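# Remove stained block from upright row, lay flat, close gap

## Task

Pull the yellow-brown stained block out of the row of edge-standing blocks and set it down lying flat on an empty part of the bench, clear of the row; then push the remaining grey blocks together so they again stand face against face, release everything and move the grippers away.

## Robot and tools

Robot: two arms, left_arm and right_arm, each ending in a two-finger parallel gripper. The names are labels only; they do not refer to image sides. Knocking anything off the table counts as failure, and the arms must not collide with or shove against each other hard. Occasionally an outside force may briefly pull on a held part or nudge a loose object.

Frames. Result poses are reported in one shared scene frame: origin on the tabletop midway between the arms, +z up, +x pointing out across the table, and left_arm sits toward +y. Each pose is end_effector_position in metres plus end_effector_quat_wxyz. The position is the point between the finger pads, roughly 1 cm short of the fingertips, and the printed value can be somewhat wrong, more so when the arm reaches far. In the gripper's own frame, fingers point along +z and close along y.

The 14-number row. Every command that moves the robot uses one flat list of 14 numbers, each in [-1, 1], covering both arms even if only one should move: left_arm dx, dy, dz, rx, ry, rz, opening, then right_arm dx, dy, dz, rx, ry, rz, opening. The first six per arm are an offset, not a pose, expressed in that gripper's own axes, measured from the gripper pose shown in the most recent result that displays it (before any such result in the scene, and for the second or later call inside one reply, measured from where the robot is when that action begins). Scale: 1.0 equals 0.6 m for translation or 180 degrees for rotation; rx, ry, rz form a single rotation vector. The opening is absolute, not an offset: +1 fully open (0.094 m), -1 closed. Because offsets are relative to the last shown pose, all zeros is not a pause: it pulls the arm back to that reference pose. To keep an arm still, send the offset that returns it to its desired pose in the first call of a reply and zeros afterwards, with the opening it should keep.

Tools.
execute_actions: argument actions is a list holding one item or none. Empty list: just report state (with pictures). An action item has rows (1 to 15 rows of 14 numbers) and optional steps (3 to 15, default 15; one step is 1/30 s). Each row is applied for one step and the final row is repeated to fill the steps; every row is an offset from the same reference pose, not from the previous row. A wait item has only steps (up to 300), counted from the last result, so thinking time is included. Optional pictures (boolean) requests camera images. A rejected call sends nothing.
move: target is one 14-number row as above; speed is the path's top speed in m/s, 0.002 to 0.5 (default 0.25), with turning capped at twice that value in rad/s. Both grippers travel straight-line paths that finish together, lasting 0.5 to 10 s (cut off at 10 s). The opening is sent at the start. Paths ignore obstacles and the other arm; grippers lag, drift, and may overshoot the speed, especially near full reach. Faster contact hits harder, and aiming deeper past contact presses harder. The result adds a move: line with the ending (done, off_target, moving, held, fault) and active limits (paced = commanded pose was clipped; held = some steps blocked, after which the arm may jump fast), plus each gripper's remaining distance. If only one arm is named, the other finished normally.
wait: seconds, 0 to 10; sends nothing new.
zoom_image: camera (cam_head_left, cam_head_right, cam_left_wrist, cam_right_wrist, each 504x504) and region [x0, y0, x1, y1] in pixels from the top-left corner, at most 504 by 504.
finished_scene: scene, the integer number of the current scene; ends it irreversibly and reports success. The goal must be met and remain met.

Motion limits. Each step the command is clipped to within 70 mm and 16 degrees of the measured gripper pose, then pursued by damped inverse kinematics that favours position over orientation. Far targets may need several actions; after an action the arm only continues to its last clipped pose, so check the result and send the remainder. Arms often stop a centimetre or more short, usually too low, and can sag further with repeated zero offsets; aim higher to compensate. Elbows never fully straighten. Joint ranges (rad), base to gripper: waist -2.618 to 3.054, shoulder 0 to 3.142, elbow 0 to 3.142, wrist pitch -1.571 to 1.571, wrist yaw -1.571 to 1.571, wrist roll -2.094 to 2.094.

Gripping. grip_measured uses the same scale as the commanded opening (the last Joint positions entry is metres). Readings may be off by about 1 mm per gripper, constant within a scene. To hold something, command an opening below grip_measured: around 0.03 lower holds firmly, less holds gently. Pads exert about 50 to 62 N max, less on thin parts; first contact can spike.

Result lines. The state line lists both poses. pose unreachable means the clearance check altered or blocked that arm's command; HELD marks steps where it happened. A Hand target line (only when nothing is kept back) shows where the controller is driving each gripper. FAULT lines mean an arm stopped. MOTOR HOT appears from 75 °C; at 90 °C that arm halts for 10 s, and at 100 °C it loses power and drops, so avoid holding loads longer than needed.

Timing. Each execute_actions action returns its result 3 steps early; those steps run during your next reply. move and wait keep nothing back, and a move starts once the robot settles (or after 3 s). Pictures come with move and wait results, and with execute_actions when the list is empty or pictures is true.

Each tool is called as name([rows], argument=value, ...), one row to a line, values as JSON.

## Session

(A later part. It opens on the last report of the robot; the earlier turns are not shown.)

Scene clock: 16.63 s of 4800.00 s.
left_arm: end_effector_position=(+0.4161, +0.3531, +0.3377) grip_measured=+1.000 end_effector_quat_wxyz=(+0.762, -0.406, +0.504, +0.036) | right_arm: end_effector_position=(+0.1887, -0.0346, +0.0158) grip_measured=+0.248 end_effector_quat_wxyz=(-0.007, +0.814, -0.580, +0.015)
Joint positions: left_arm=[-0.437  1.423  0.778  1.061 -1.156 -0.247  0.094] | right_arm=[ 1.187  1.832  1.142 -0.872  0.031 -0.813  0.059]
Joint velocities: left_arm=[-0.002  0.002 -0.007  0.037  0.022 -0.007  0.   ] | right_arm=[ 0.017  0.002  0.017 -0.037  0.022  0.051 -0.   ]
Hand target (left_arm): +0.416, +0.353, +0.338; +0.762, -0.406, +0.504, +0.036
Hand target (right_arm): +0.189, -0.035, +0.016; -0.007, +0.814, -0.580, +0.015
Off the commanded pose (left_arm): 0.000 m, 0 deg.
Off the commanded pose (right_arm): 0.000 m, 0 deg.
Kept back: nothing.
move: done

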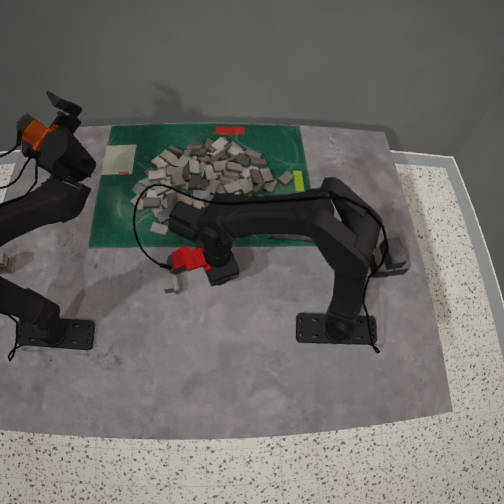

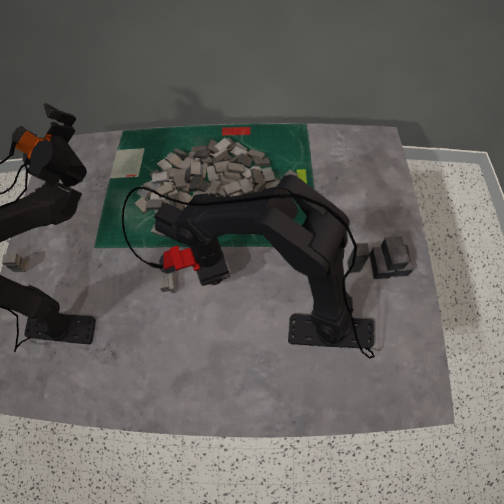

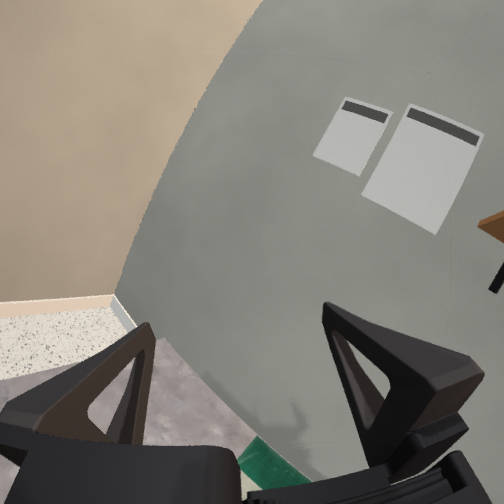

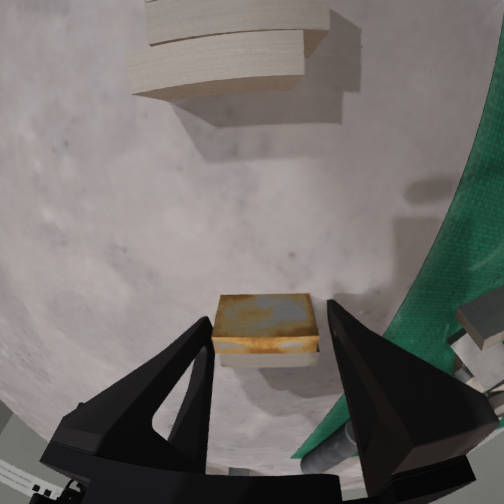

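move(target=[0,0,0,0,0,0,1,0.022,0,-0.005,0,0,0,0.25])

move(target=[0,0,0,0,0,0,1,0,0,0,0,0,0,-0.15])

move(target=[0,0,0,0,0,0,1,0,0,-0.09,0,0,0,-0.15], speed=0.08)

Scene clock: 17.57 s of 4800.00 s.
left_arm: end_effector_position=(+0.4161, +0.3531, +0.3377) grip_measured=+1.000 end_effector_quat_wxyz=(+0.762, -0.406, +0.504, +0.036) | right_arm: end_effector_position=(+0.1935, -0.0414, +0.0164) grip_measured=+0.248 end_effector_quat_wxyz=(-0.006, +0.814, -0.581, +0.015)
Joint positions: left_arm=[-0.437  1.423  0.778  1.061 -1.156 -0.247  0.094] | right_arm=[ 1.163  1.818  1.128 -0.871  0.031 -0.835  0.059]
Joint velocities: left_arm=[-0.022 -0.002  0.002  0.007 -0.095 -0.051  0.   ] | right_arm=[ 0.002 -0.007 -0.007  0.007 -0.022 -0.051  0.001]
Hand target (left_arm): +0.416, +0.353, +0.338; +0.762, -0.406, +0.504, +0.036
Hand target (right_arm): +0.193, -0.047, +0.019; -0.006, +0.815, -0.580, +0.015
Off the commanded pose (left_arm): 0.000 m, 0 deg.
Off the commanded pose (right_arm): 0.006 m, 0 deg.
Kept back: nothing.
move: done

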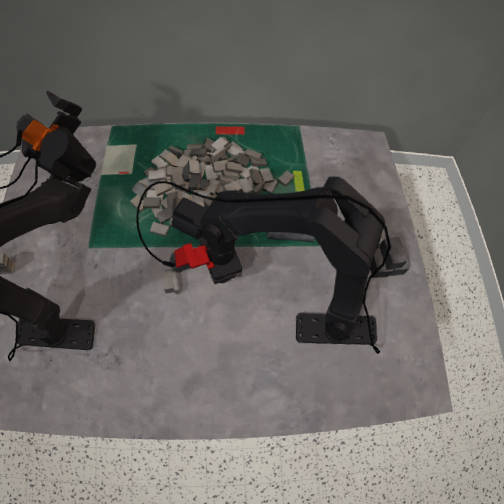

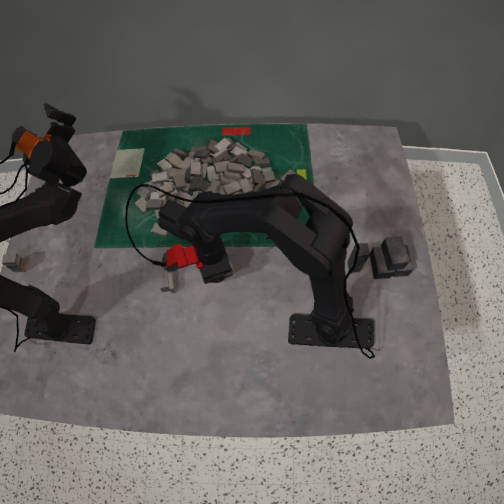

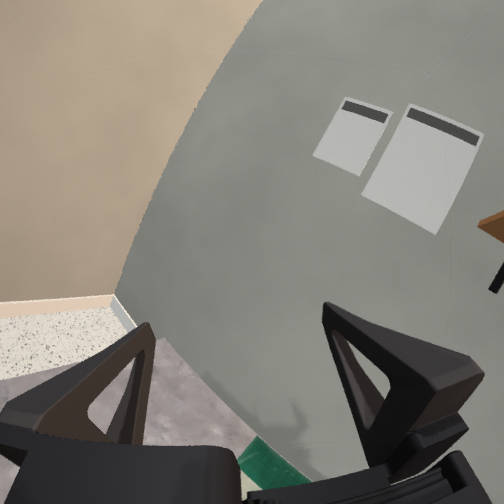

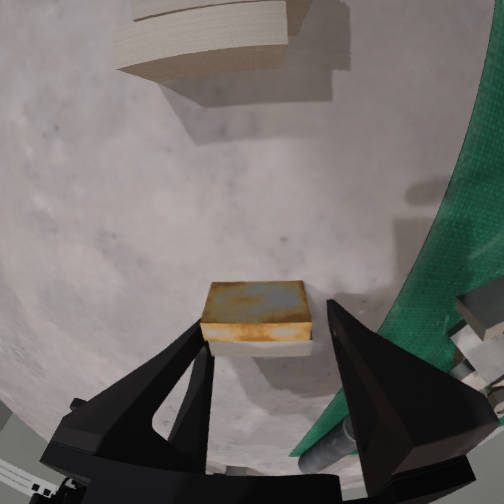

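Scene clock: 18.07 s of 4800.00 s.
left_arm: end_effector_position=(+0.4161, +0.3531, +0.3377) grip_measured=+1.000 end_effector_quat_wxyz=(+0.762, -0.406, +0.504, +0.036) | right_arm: end_effector_position=(+0.1933, -0.0417, +0.0164) grip_measured=-0.074 end_effector_quat_wxyz=(-0.005, +0.814, -0.581, +0.015)
Joint positions: left_arm=[-0.437  1.423  0.778  1.061 -1.156 -0.247  0.094] | right_arm=[ 1.163  1.818  1.128 -0.873  0.031 -0.835  0.044]
Joint velocities: left_arm=[-0.002  0.007  0.007  0.051 -0.022 -0.066  0.   ] | right_arm=[-0.002 -0.017 -0.007  0.007 -0.007 -0.022 -0.001]
Hand target (left_arm): +0.416, +0.353, +0.338; +0.762, -0.406, +0.504, +0.036
Hand target (right_arm): +0.194, -0.041, +0.016; -0.006, +0.814, -0.581, +0.015
Off the commanded pose (left_arm): 0.000 m, 0 deg.
Off the commanded pose (right_arm): 0.000 m, 0 deg.
Kept back: nothing.
move: done

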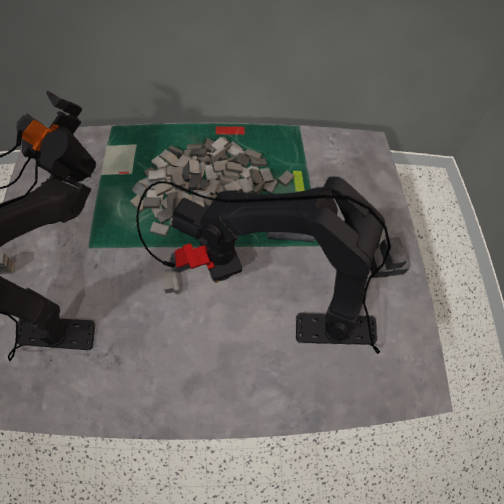

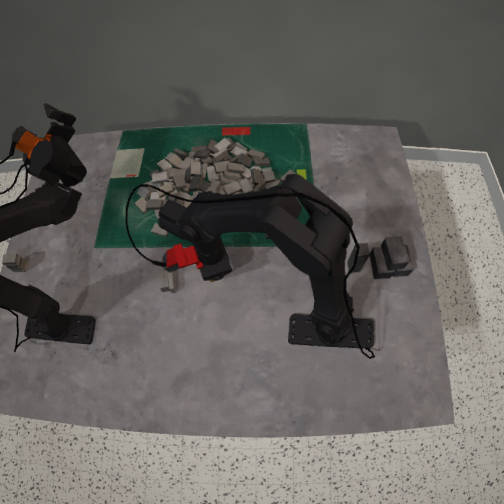

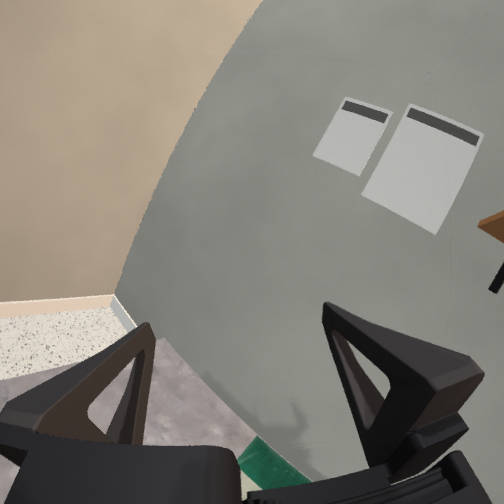

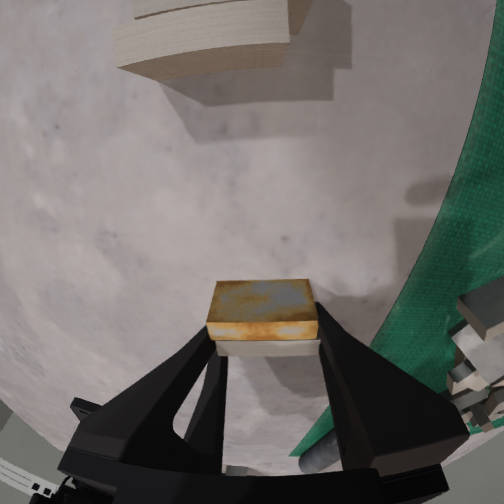

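Scene clock: 19.30 s of 4800.00 s.
left_arm: end_effector_position=(+0.4161, +0.3531, +0.3377) grip_measured=+1.000 end_effector_quat_wxyz=(+0.762, -0.406, +0.504, +0.036) | right_arm: end_effector_position=(+0.1900, -0.0477, +0.0558) grip_measured=-0.074 end_effector_quat_wxyz=(+0.013, +0.814, -0.580, +0.017)
Joint positions: left_arm=[-0.437  1.423  0.778  1.061 -1.156 -0.247  0.094] | right_arm=[ 1.163  1.771  1.237 -1.065  0.031 -0.835  0.044]
Joint velocities: left_arm=[ 0.002  0.012 -0.017  0.007 -0.022  0.007  0.   ] | right_arm=[-0.012 -0.017 -0.012 -0.022  0.007  0.037  0.001]
Hand target (left_arm): +0.416, +0.353, +0.338; +0.762, -0.406, +0.504, +0.036
Hand target (right_arm): +0.192, -0.042, +0.070; -0.006, +0.814, -0.581, +0.015
Off the commanded pose (left_arm): 0.000 m, 0 deg.
Off the commanded pose (right_arm): 0.016 m, 2 deg.
Kept back: nothing.
move: off_target (right_arm)

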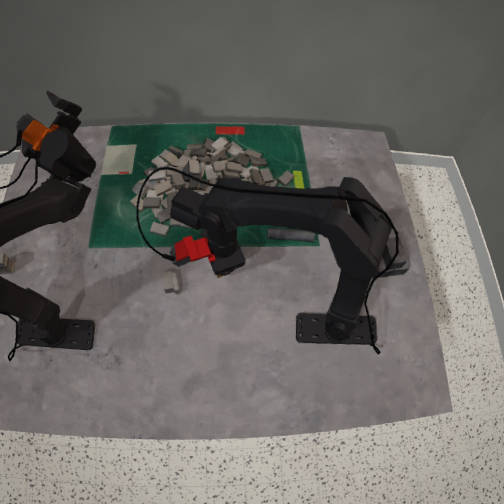

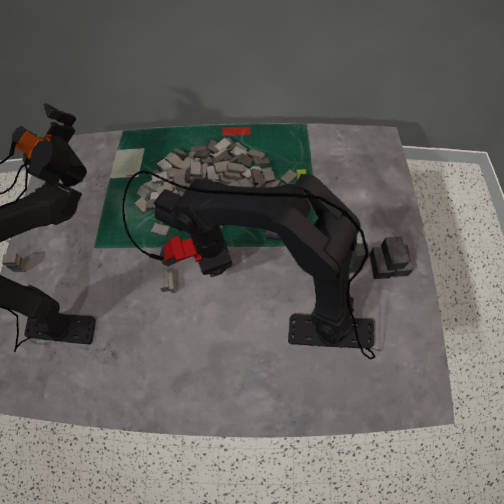

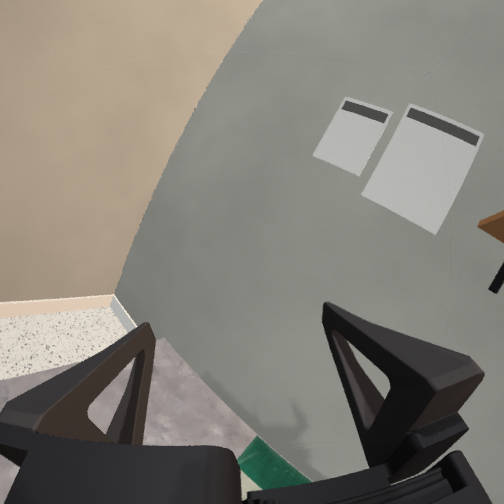

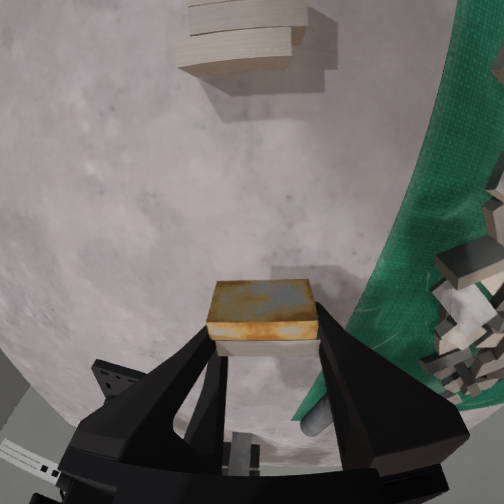

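move(target=[0,0,0,0,0,0,1,0,0,0.083,0,0,0,-0.15], speed=0.06)

move(target=[0,0,0,0,0,0,1,0,0,0,0,0,0,0.25])

move(target=[0,0,0,0,0,0,1,0.022,0,-0.005,0,0,0,0.25])

move(target=[0,0,0,0,0,0,1,0,0,0,0,0,0,-0.15])

move(target=[0,0,0,0,0,0,1,0,0,-0.09,0,0,0,-0.15], speed=0.08)

Scene clock: 20.60 s of 4800.00 s.
left_arm: end_effector_position=(+0.4161, +0.3531, +0.3377) grip_measured=+1.000 end_effector_quat_wxyz=(+0.762, -0.406, +0.504, +0.036) | right_arm: end_effector_position=(+0.1885, -0.0507, +0.0165) grip_measured=-0.074 end_effector_quat_wxyz=(+0.016, +0.814, -0.580, +0.018)
Joint positions: left_arm=[-0.437  1.423  0.778  1.061 -1.156 -0.247  0.094] | right_arm=[ 1.163  1.821  1.131 -0.917  0.031 -0.835  0.044]
Joint velocities: left_arm=[ 0.002  0.002  0.007  0.007 -0.051 -0.051  0.   ] | right_arm=[-0.002  0.007 -0.027  0.007 -0.051 -0.051  0.001]
Hand target (left_arm): +0.416, +0.353, +0.338; +0.762, -0.406, +0.504, +0.036
Hand target (right_arm): +0.190, -0.050, +0.007; +0.013, +0.814, -0.580, +0.017
Off the commanded pose (left_arm): 0.000 m, 0 deg.
Off the commanded pose (right_arm): 0.011 m, 0 deg.
Kept back: nothing.
move: off_target (right_arm)

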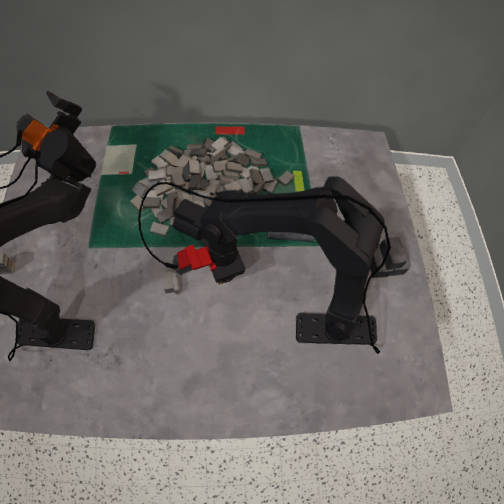

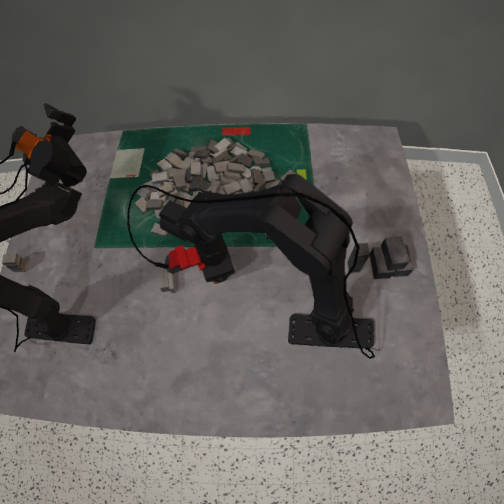

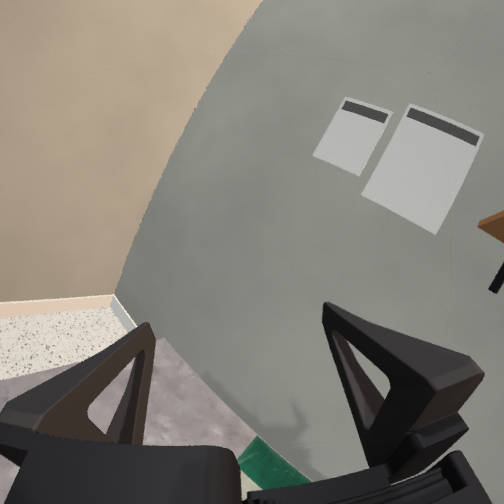

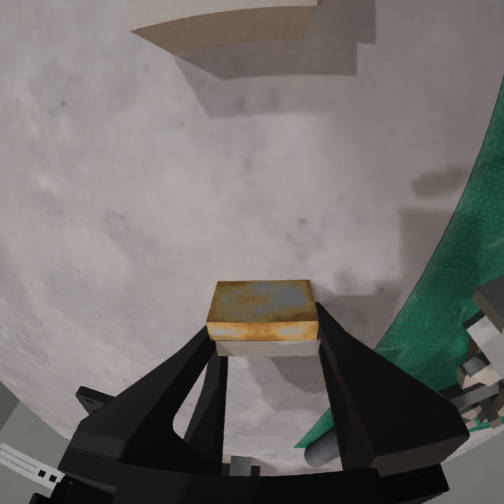

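Scene clock: 21.10 s of 4800.00 s.
left_arm: end_effector_position=(+0.4161, +0.3531, +0.3377) grip_measured=+1.000 end_effector_quat_wxyz=(+0.762, -0.406, +0.504, +0.036) | right_arm: end_effector_position=(+0.1884, -0.0508, +0.0165) grip_measured=+0.248 end_effector_quat_wxyz=(+0.017, +0.814, -0.580, +0.018)
Joint positions: left_arm=[-0.437  1.423  0.778  1.061 -1.156 -0.247  0.094] | right_arm=[ 1.163  1.821  1.131 -0.918  0.031 -0.835  0.059]
Joint velocities: left_arm=[-0.007 -0.012 -0.002  0.037  0.066  0.022  0.   ] | right_arm=[ 0.002  0.002  0.012 -0.007 -0.081  0.022  0.   ]
Hand target (left_arm): +0.416, +0.353, +0.338; +0.762, -0.406, +0.504, +0.036
Hand target (right_arm): +0.188, -0.051, +0.017; +0.016, +0.814, -0.580, +0.018
Off the commanded pose (left_arm): 0.000 m, 0 deg.
Off the commanded pose (right_arm): 0.000 m, 0 deg.
Kept back: nothing.
move: done

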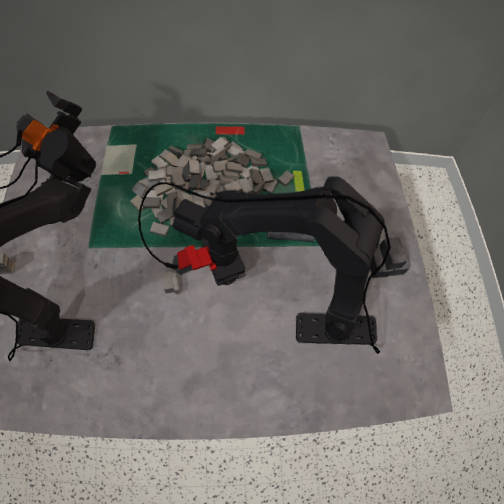

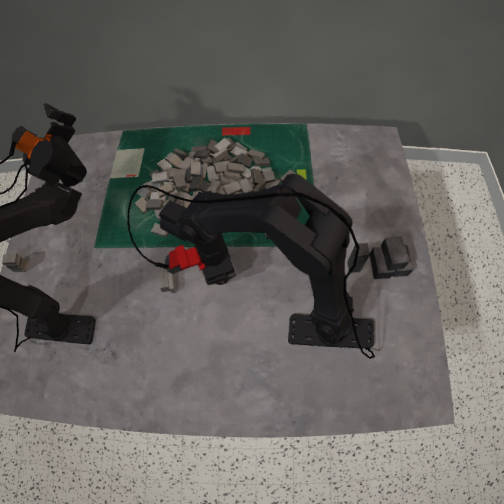

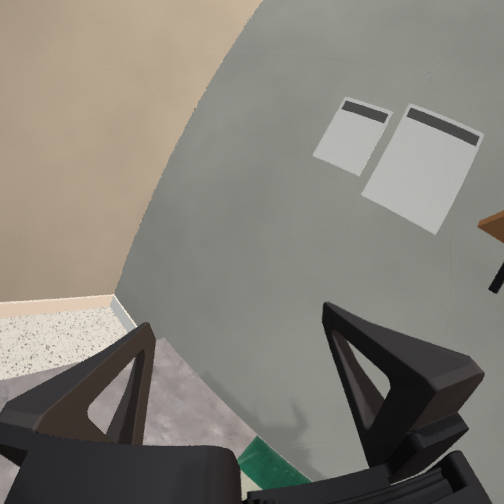

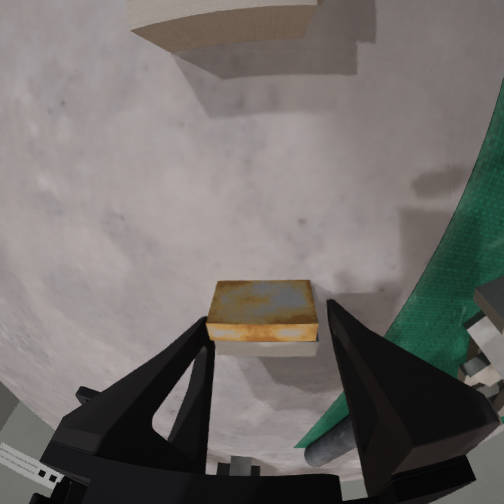

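Scene clock: 21.80 s of 4800.00 s.
left_arm: end_effector_position=(+0.4161, +0.3531, +0.3377) grip_measured=+1.000 end_effector_quat_wxyz=(+0.762, -0.406, +0.504, +0.036) | right_arm: end_effector_position=(+0.1936, -0.0568, +0.0178) grip_measured=+0.248 end_effector_quat_wxyz=(+0.016, +0.814, -0.581, +0.017)
Joint positions: left_arm=[-0.437  1.423  0.778  1.061 -1.156 -0.247  0.094] | right_arm=[ 1.139  1.808  1.12  -0.918  0.031 -0.858  0.059]
Joint velocities: left_arm=[ 0.002 -0.007  0.007 -0.022 -0.007 -0.037  0.   ] | right_arm=[ 0.017 -0.012 -0.002  0.037 -0.051 -0.037  0.001]
Hand target (left_arm): +0.416, +0.353, +0.338; +0.762, -0.406, +0.504, +0.036
Hand target (right_arm): +0.193, -0.063, +0.020; +0.017, +0.814, -0.580, +0.018
Off the commanded pose (left_arm): 0.000 m, 0 deg.
Off the commanded pose (right_arm): 0.007 m, 0 deg.
Kept back: nothing.
move: done

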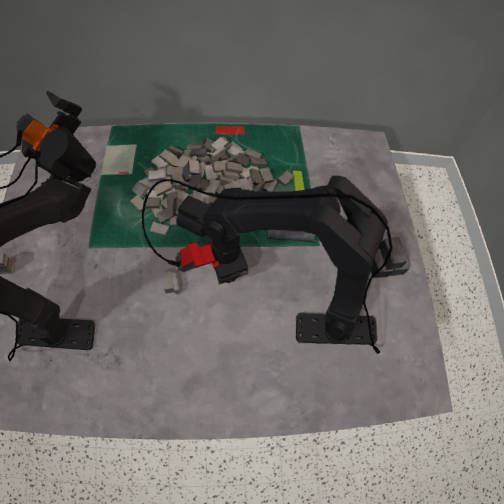

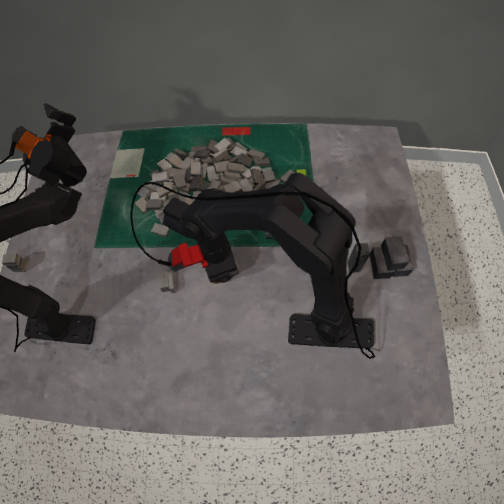

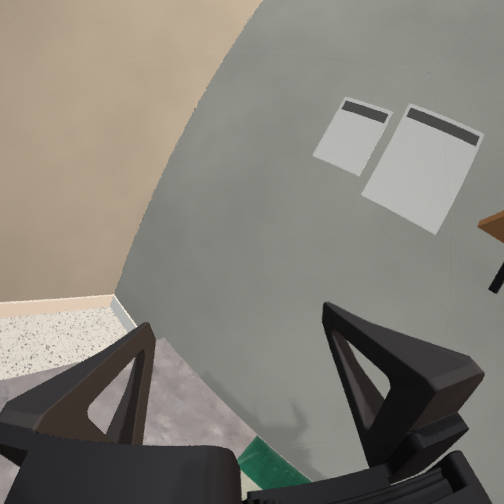

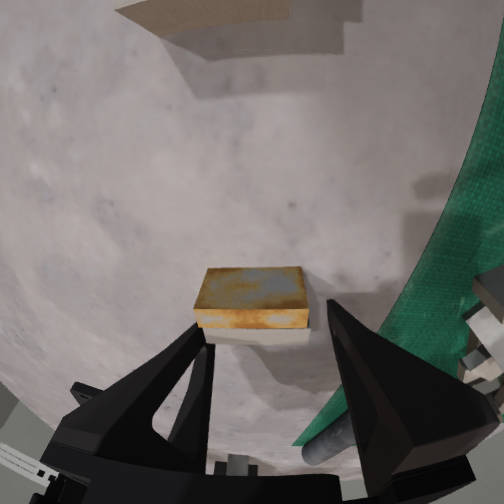

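Scene clock: 22.30 s of 4800.00 s.
left_arm: end_effector_position=(+0.4161, +0.3531, +0.3377) grip_measured=+1.000 end_effector_quat_wxyz=(+0.762, -0.406, +0.504, +0.036) | right_arm: end_effector_position=(+0.1935, -0.0571, +0.0178) grip_measured=-0.083 end_effector_quat_wxyz=(+0.016, +0.814, -0.581, +0.017)
Joint positions: left_arm=[-0.437  1.423  0.778  1.061 -1.156 -0.247  0.094] | right_arm=[ 1.139  1.808  1.12  -0.919  0.032 -0.858  0.043]
Joint velocities: left_arm=[ 0.012  0.002 -0.002  0.007 -0.051  0.007  0.   ] | right_arm=[ 0.007 -0.002 -0.017  0.007  0.037 -0.037  0.001]
Hand target (left_arm): +0.416, +0.353, +0.338; +0.762, -0.406, +0.504, +0.036
Hand target (right_arm): +0.194, -0.057, +0.018; +0.016, +0.814, -0.581, +0.017
Off the commanded pose (left_arm): 0.000 m, 0 deg.
Off the commanded pose (right_arm): 0.000 m, 0 deg.
Kept back: nothing.
move: done

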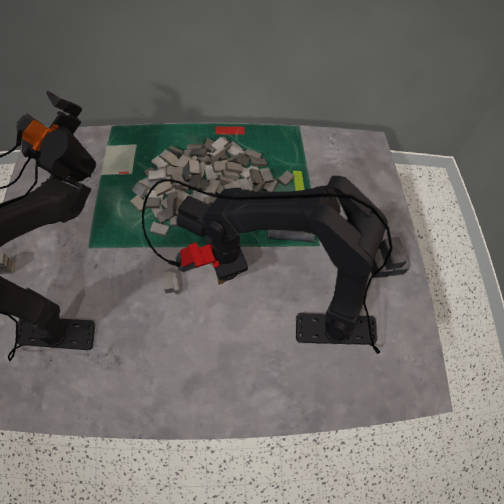

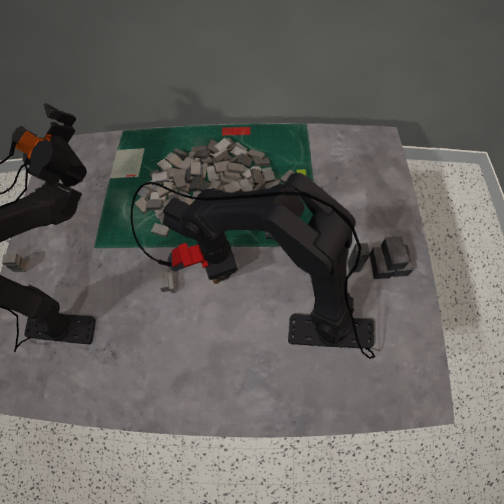

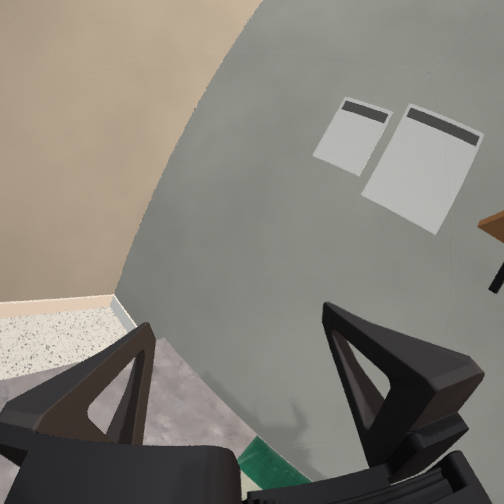

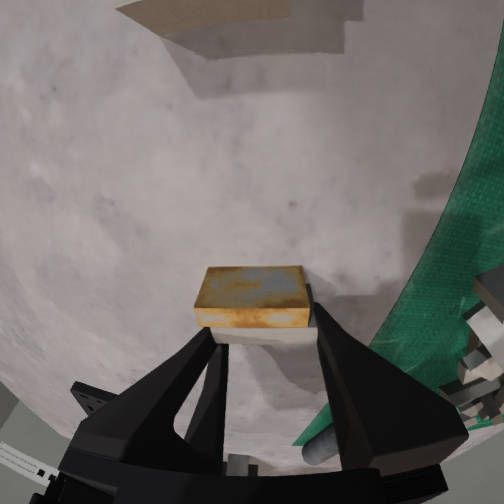

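Scene clock: 23.53 s of 4800.00 s.
left_arm: end_effector_position=(+0.4161, +0.3531, +0.3377) grip_measured=+1.000 end_effector_quat_wxyz=(+0.762, -0.406, +0.504, +0.036) | right_arm: end_effector_position=(+0.1918, -0.0599, +0.0590) grip_measured=-0.083 end_effector_quat_wxyz=(+0.031, +0.813, -0.581, +0.019)
Joint positions: left_arm=[-0.437  1.423  0.778  1.061 -1.156 -0.247  0.094] | right_arm=[ 1.139  1.767  1.243 -1.112  0.032 -0.858  0.043]
Joint velocities: left_arm=[-0.007 -0.007  0.007 -0.066 -0.037 -0.007  0.   ] | right_arm=[-0.022 -0.007 -0.007 -0.007  0.007  0.022  0.   ]
Hand target (left_arm): +0.416, +0.353, +0.338; +0.762, -0.406, +0.504, +0.036
Hand target (right_arm): +0.194, -0.055, +0.071; +0.016, +0.814, -0.581, +0.017
Off the commanded pose (left_arm): 0.000 m, 0 deg.
Off the commanded pose (right_arm): 0.014 m, 2 deg.
Kept back: nothing.
move: off_target (right_arm)

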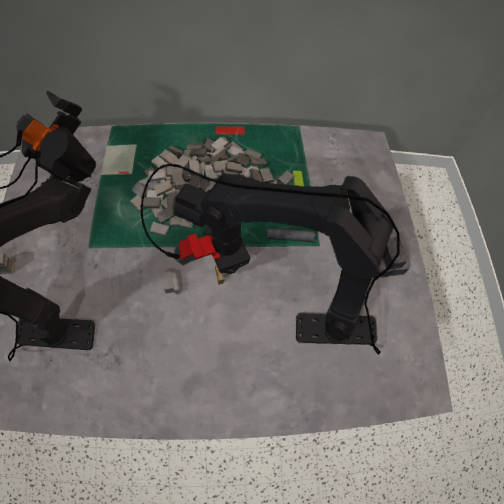

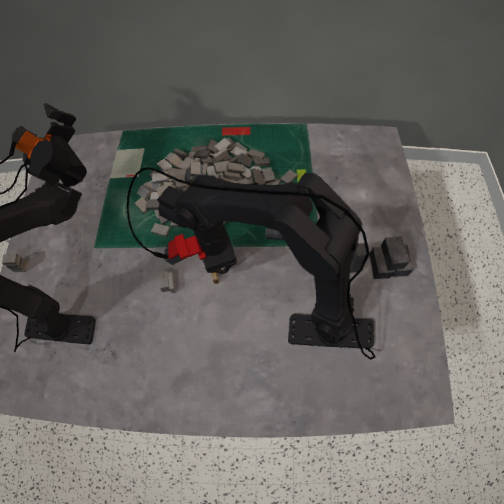

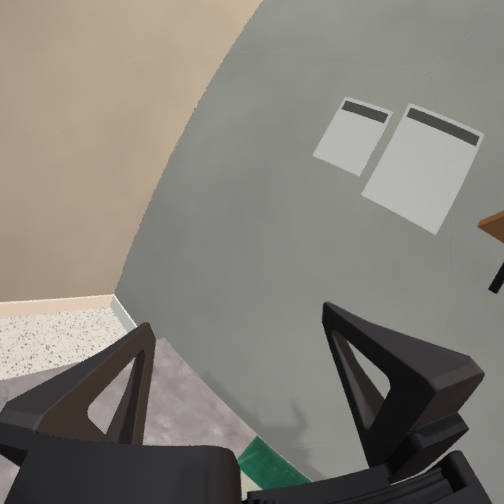

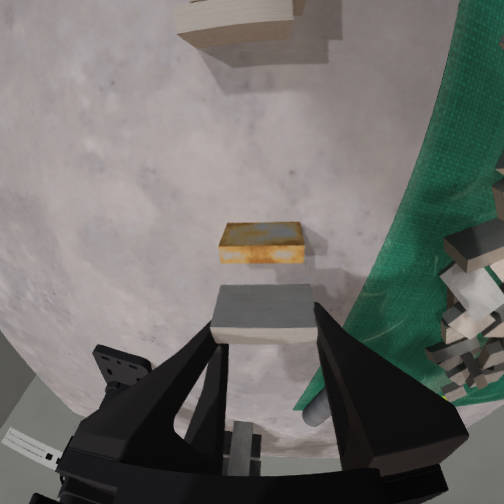

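move(target=[0,0,0,0,0,0,1,0,0,-0.04,0,0,0,-0.15])

move(target=[0,0,0,0,0,0,1,-0.164,-0.014,-0.01,0,0.02,0,-0.15], speed=0.15)

move(target=[0,0,0,0,0,0,1,0,0,0.07,0,0,0,-0.15], speed=0.08)

Scene clock: 25.53 s of 4800.00 s.
left_arm: end_effector_position=(+0.4161, +0.3531, +0.3377) grip_measured=+1.000 end_effector_quat_wxyz=(+0.762, -0.406, +0.504, +0.036) | right_arm: end_effector_position=(+0.1904, -0.0624, +0.0718) grip_measured=-0.083 end_effector_quat_wxyz=(+0.044, +0.813, -0.580, +0.020)
Joint positions: left_arm=[-0.437  1.423  0.778  1.061 -1.156 -0.247  0.094] | right_arm=[ 1.139  1.767  1.293 -1.188  0.032 -0.858  0.043]
Joint velocities: left_arm=[-0.017 -0.007  0.012 -0.007 -0.007 -0.037  0.   ] | right_arm=[ 0.002 -0.012  0.017 -0.081  0.007 -0.066 -0.001]
Hand target (left_arm): +0.416, +0.353, +0.338; +0.762, -0.406, +0.504, +0.036
Hand target (right_arm): +0.192, -0.059, +0.083; +0.031, +0.813, -0.581, +0.019
Off the commanded pose (left_arm): 0.000 m, 0 deg.
Off the commanded pose (right_arm): 0.012 m, 1 deg.
Kept back: nothing.
move: off_target (right_arm)

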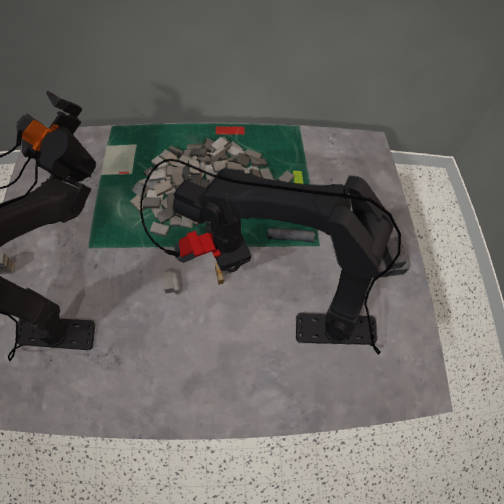

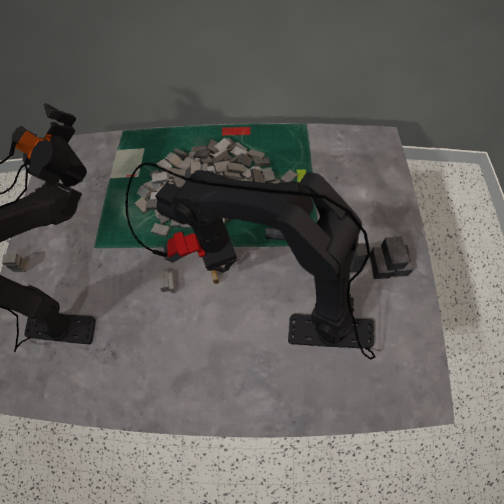

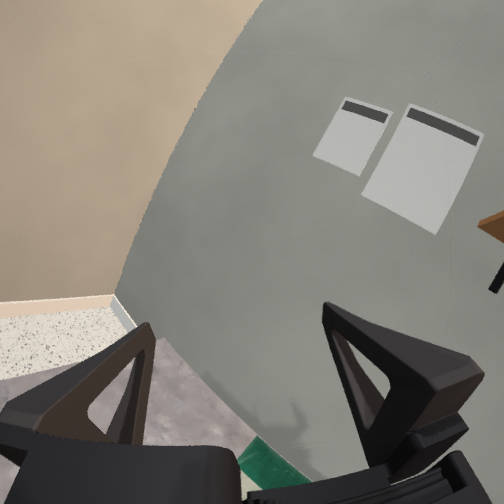

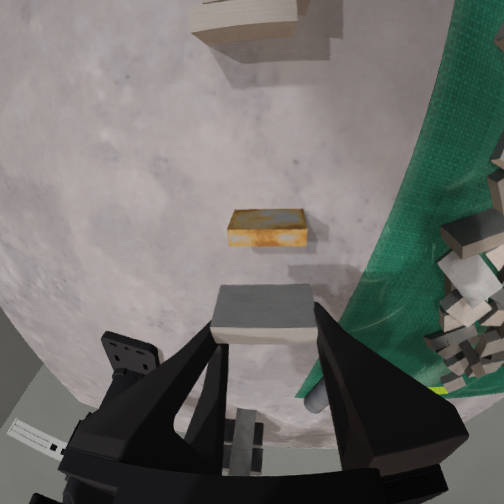

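Scene clock: 26.83 s of 4800.00 s.
left_arm: end_effector_position=(+0.4161, +0.3531, +0.3377) grip_measured=+1.000 end_effector_quat_wxyz=(+0.762, -0.406, +0.504, +0.036) | right_arm: end_effector_position=(+0.1644, +0.0311, +0.0676) grip_measured=-0.083 end_effector_quat_wxyz=(+0.060, +0.814, -0.576, +0.044)
Joint positions: left_arm=[-0.437  1.423  0.778  1.061 -1.156 -0.247  0.094] | right_arm=[ 1.337  2.096  1.723 -1.338  0.049 -0.665  0.043]
Joint velocities: left_arm=[-0.022 -0.007 -0.007 -0.007 -0.007  0.037  0.   ] | right_arm=[ 0.012  0.012 -0.012 -0.022  0.037  0.007  0.001]
Hand target (left_arm): +0.416, +0.353, +0.338; +0.762, -0.406, +0.504, +0.036
Hand target (right_arm): +0.166, +0.034, +0.071; +0.059, +0.812, -0.578, +0.046
Off the commanded pose (left_arm): 0.000 m, 0 deg.
Off the commanded pose (right_arm): 0.003 m, 0 deg.
Kept back: nothing.
move: done

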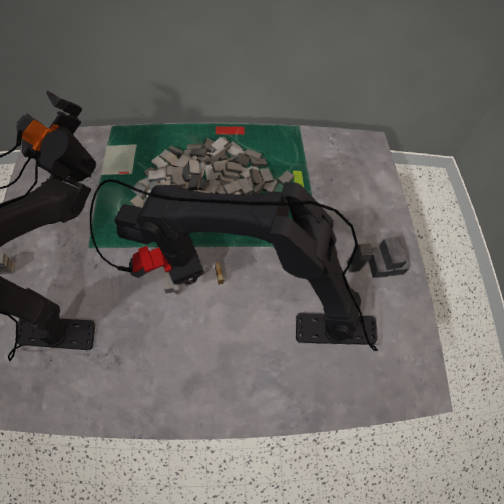

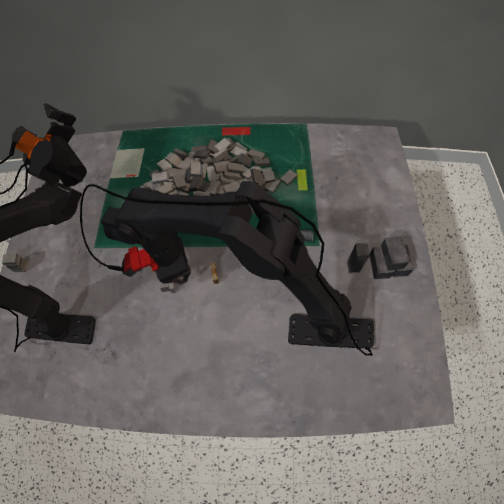

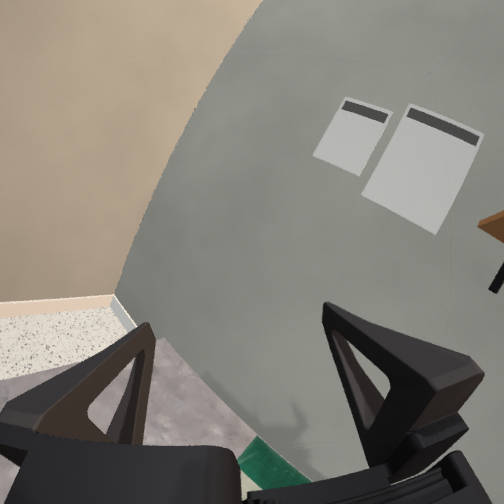

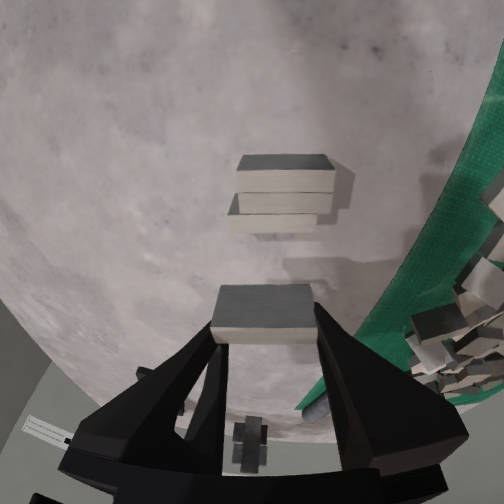

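Scene clock: 27.87 s of 4800.00 s.
left_arm: end_effector_position=(+0.4161, +0.3531, +0.3377) grip_measured=+1.000 end_effector_quat_wxyz=(+0.762, -0.406, +0.504, +0.036) | right_arm: end_effector_position=(+0.1631, +0.0272, +0.0334) grip_measured=-0.083 end_effector_quat_wxyz=(+0.055, +0.814, -0.576, +0.042)
Joint positions: left_arm=[-0.437  1.423  0.778  1.061 -1.156 -0.247  0.094] | right_arm=[ 1.337  2.096  1.586 -1.189  0.049 -0.665  0.043]
Joint velocities: left_arm=[-0.017 -0.017  0.007  0.051 -0.066 -0.081  0.   ] | right_arm=[ 0.002 -0.012  0.017 -0.066  0.051  0.095  0.   ]
Hand target (left_arm): +0.416, +0.353, +0.338; +0.762, -0.406, +0.504, +0.036
Hand target (right_arm): +0.164, +0.025, +0.026; +0.060, +0.814, -0.576, +0.044
Off the commanded pose (left_arm): 0.000 m, 0 deg.
Off the commanded pose (right_arm): 0.008 m, 1 deg.
Kept back: nothing.
move: done

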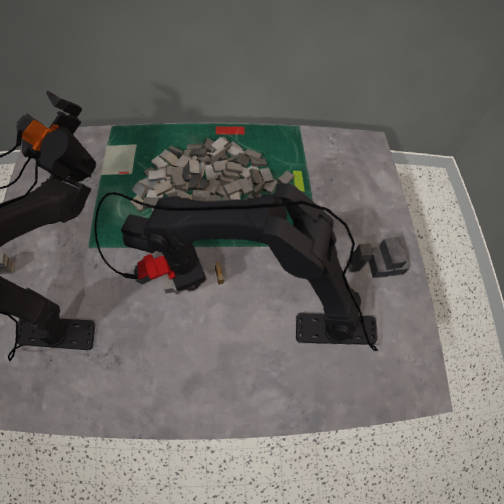

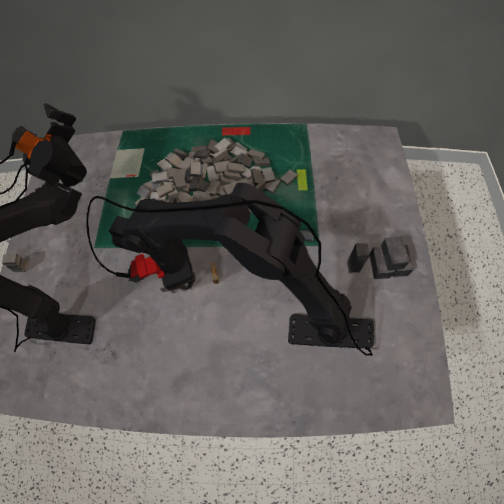

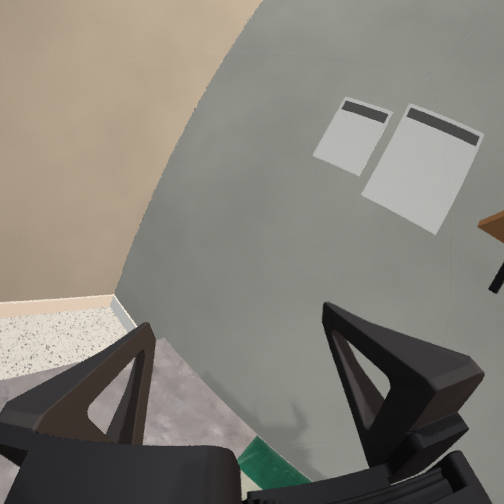

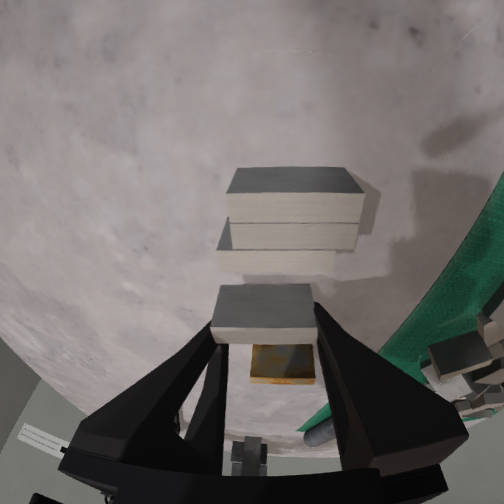

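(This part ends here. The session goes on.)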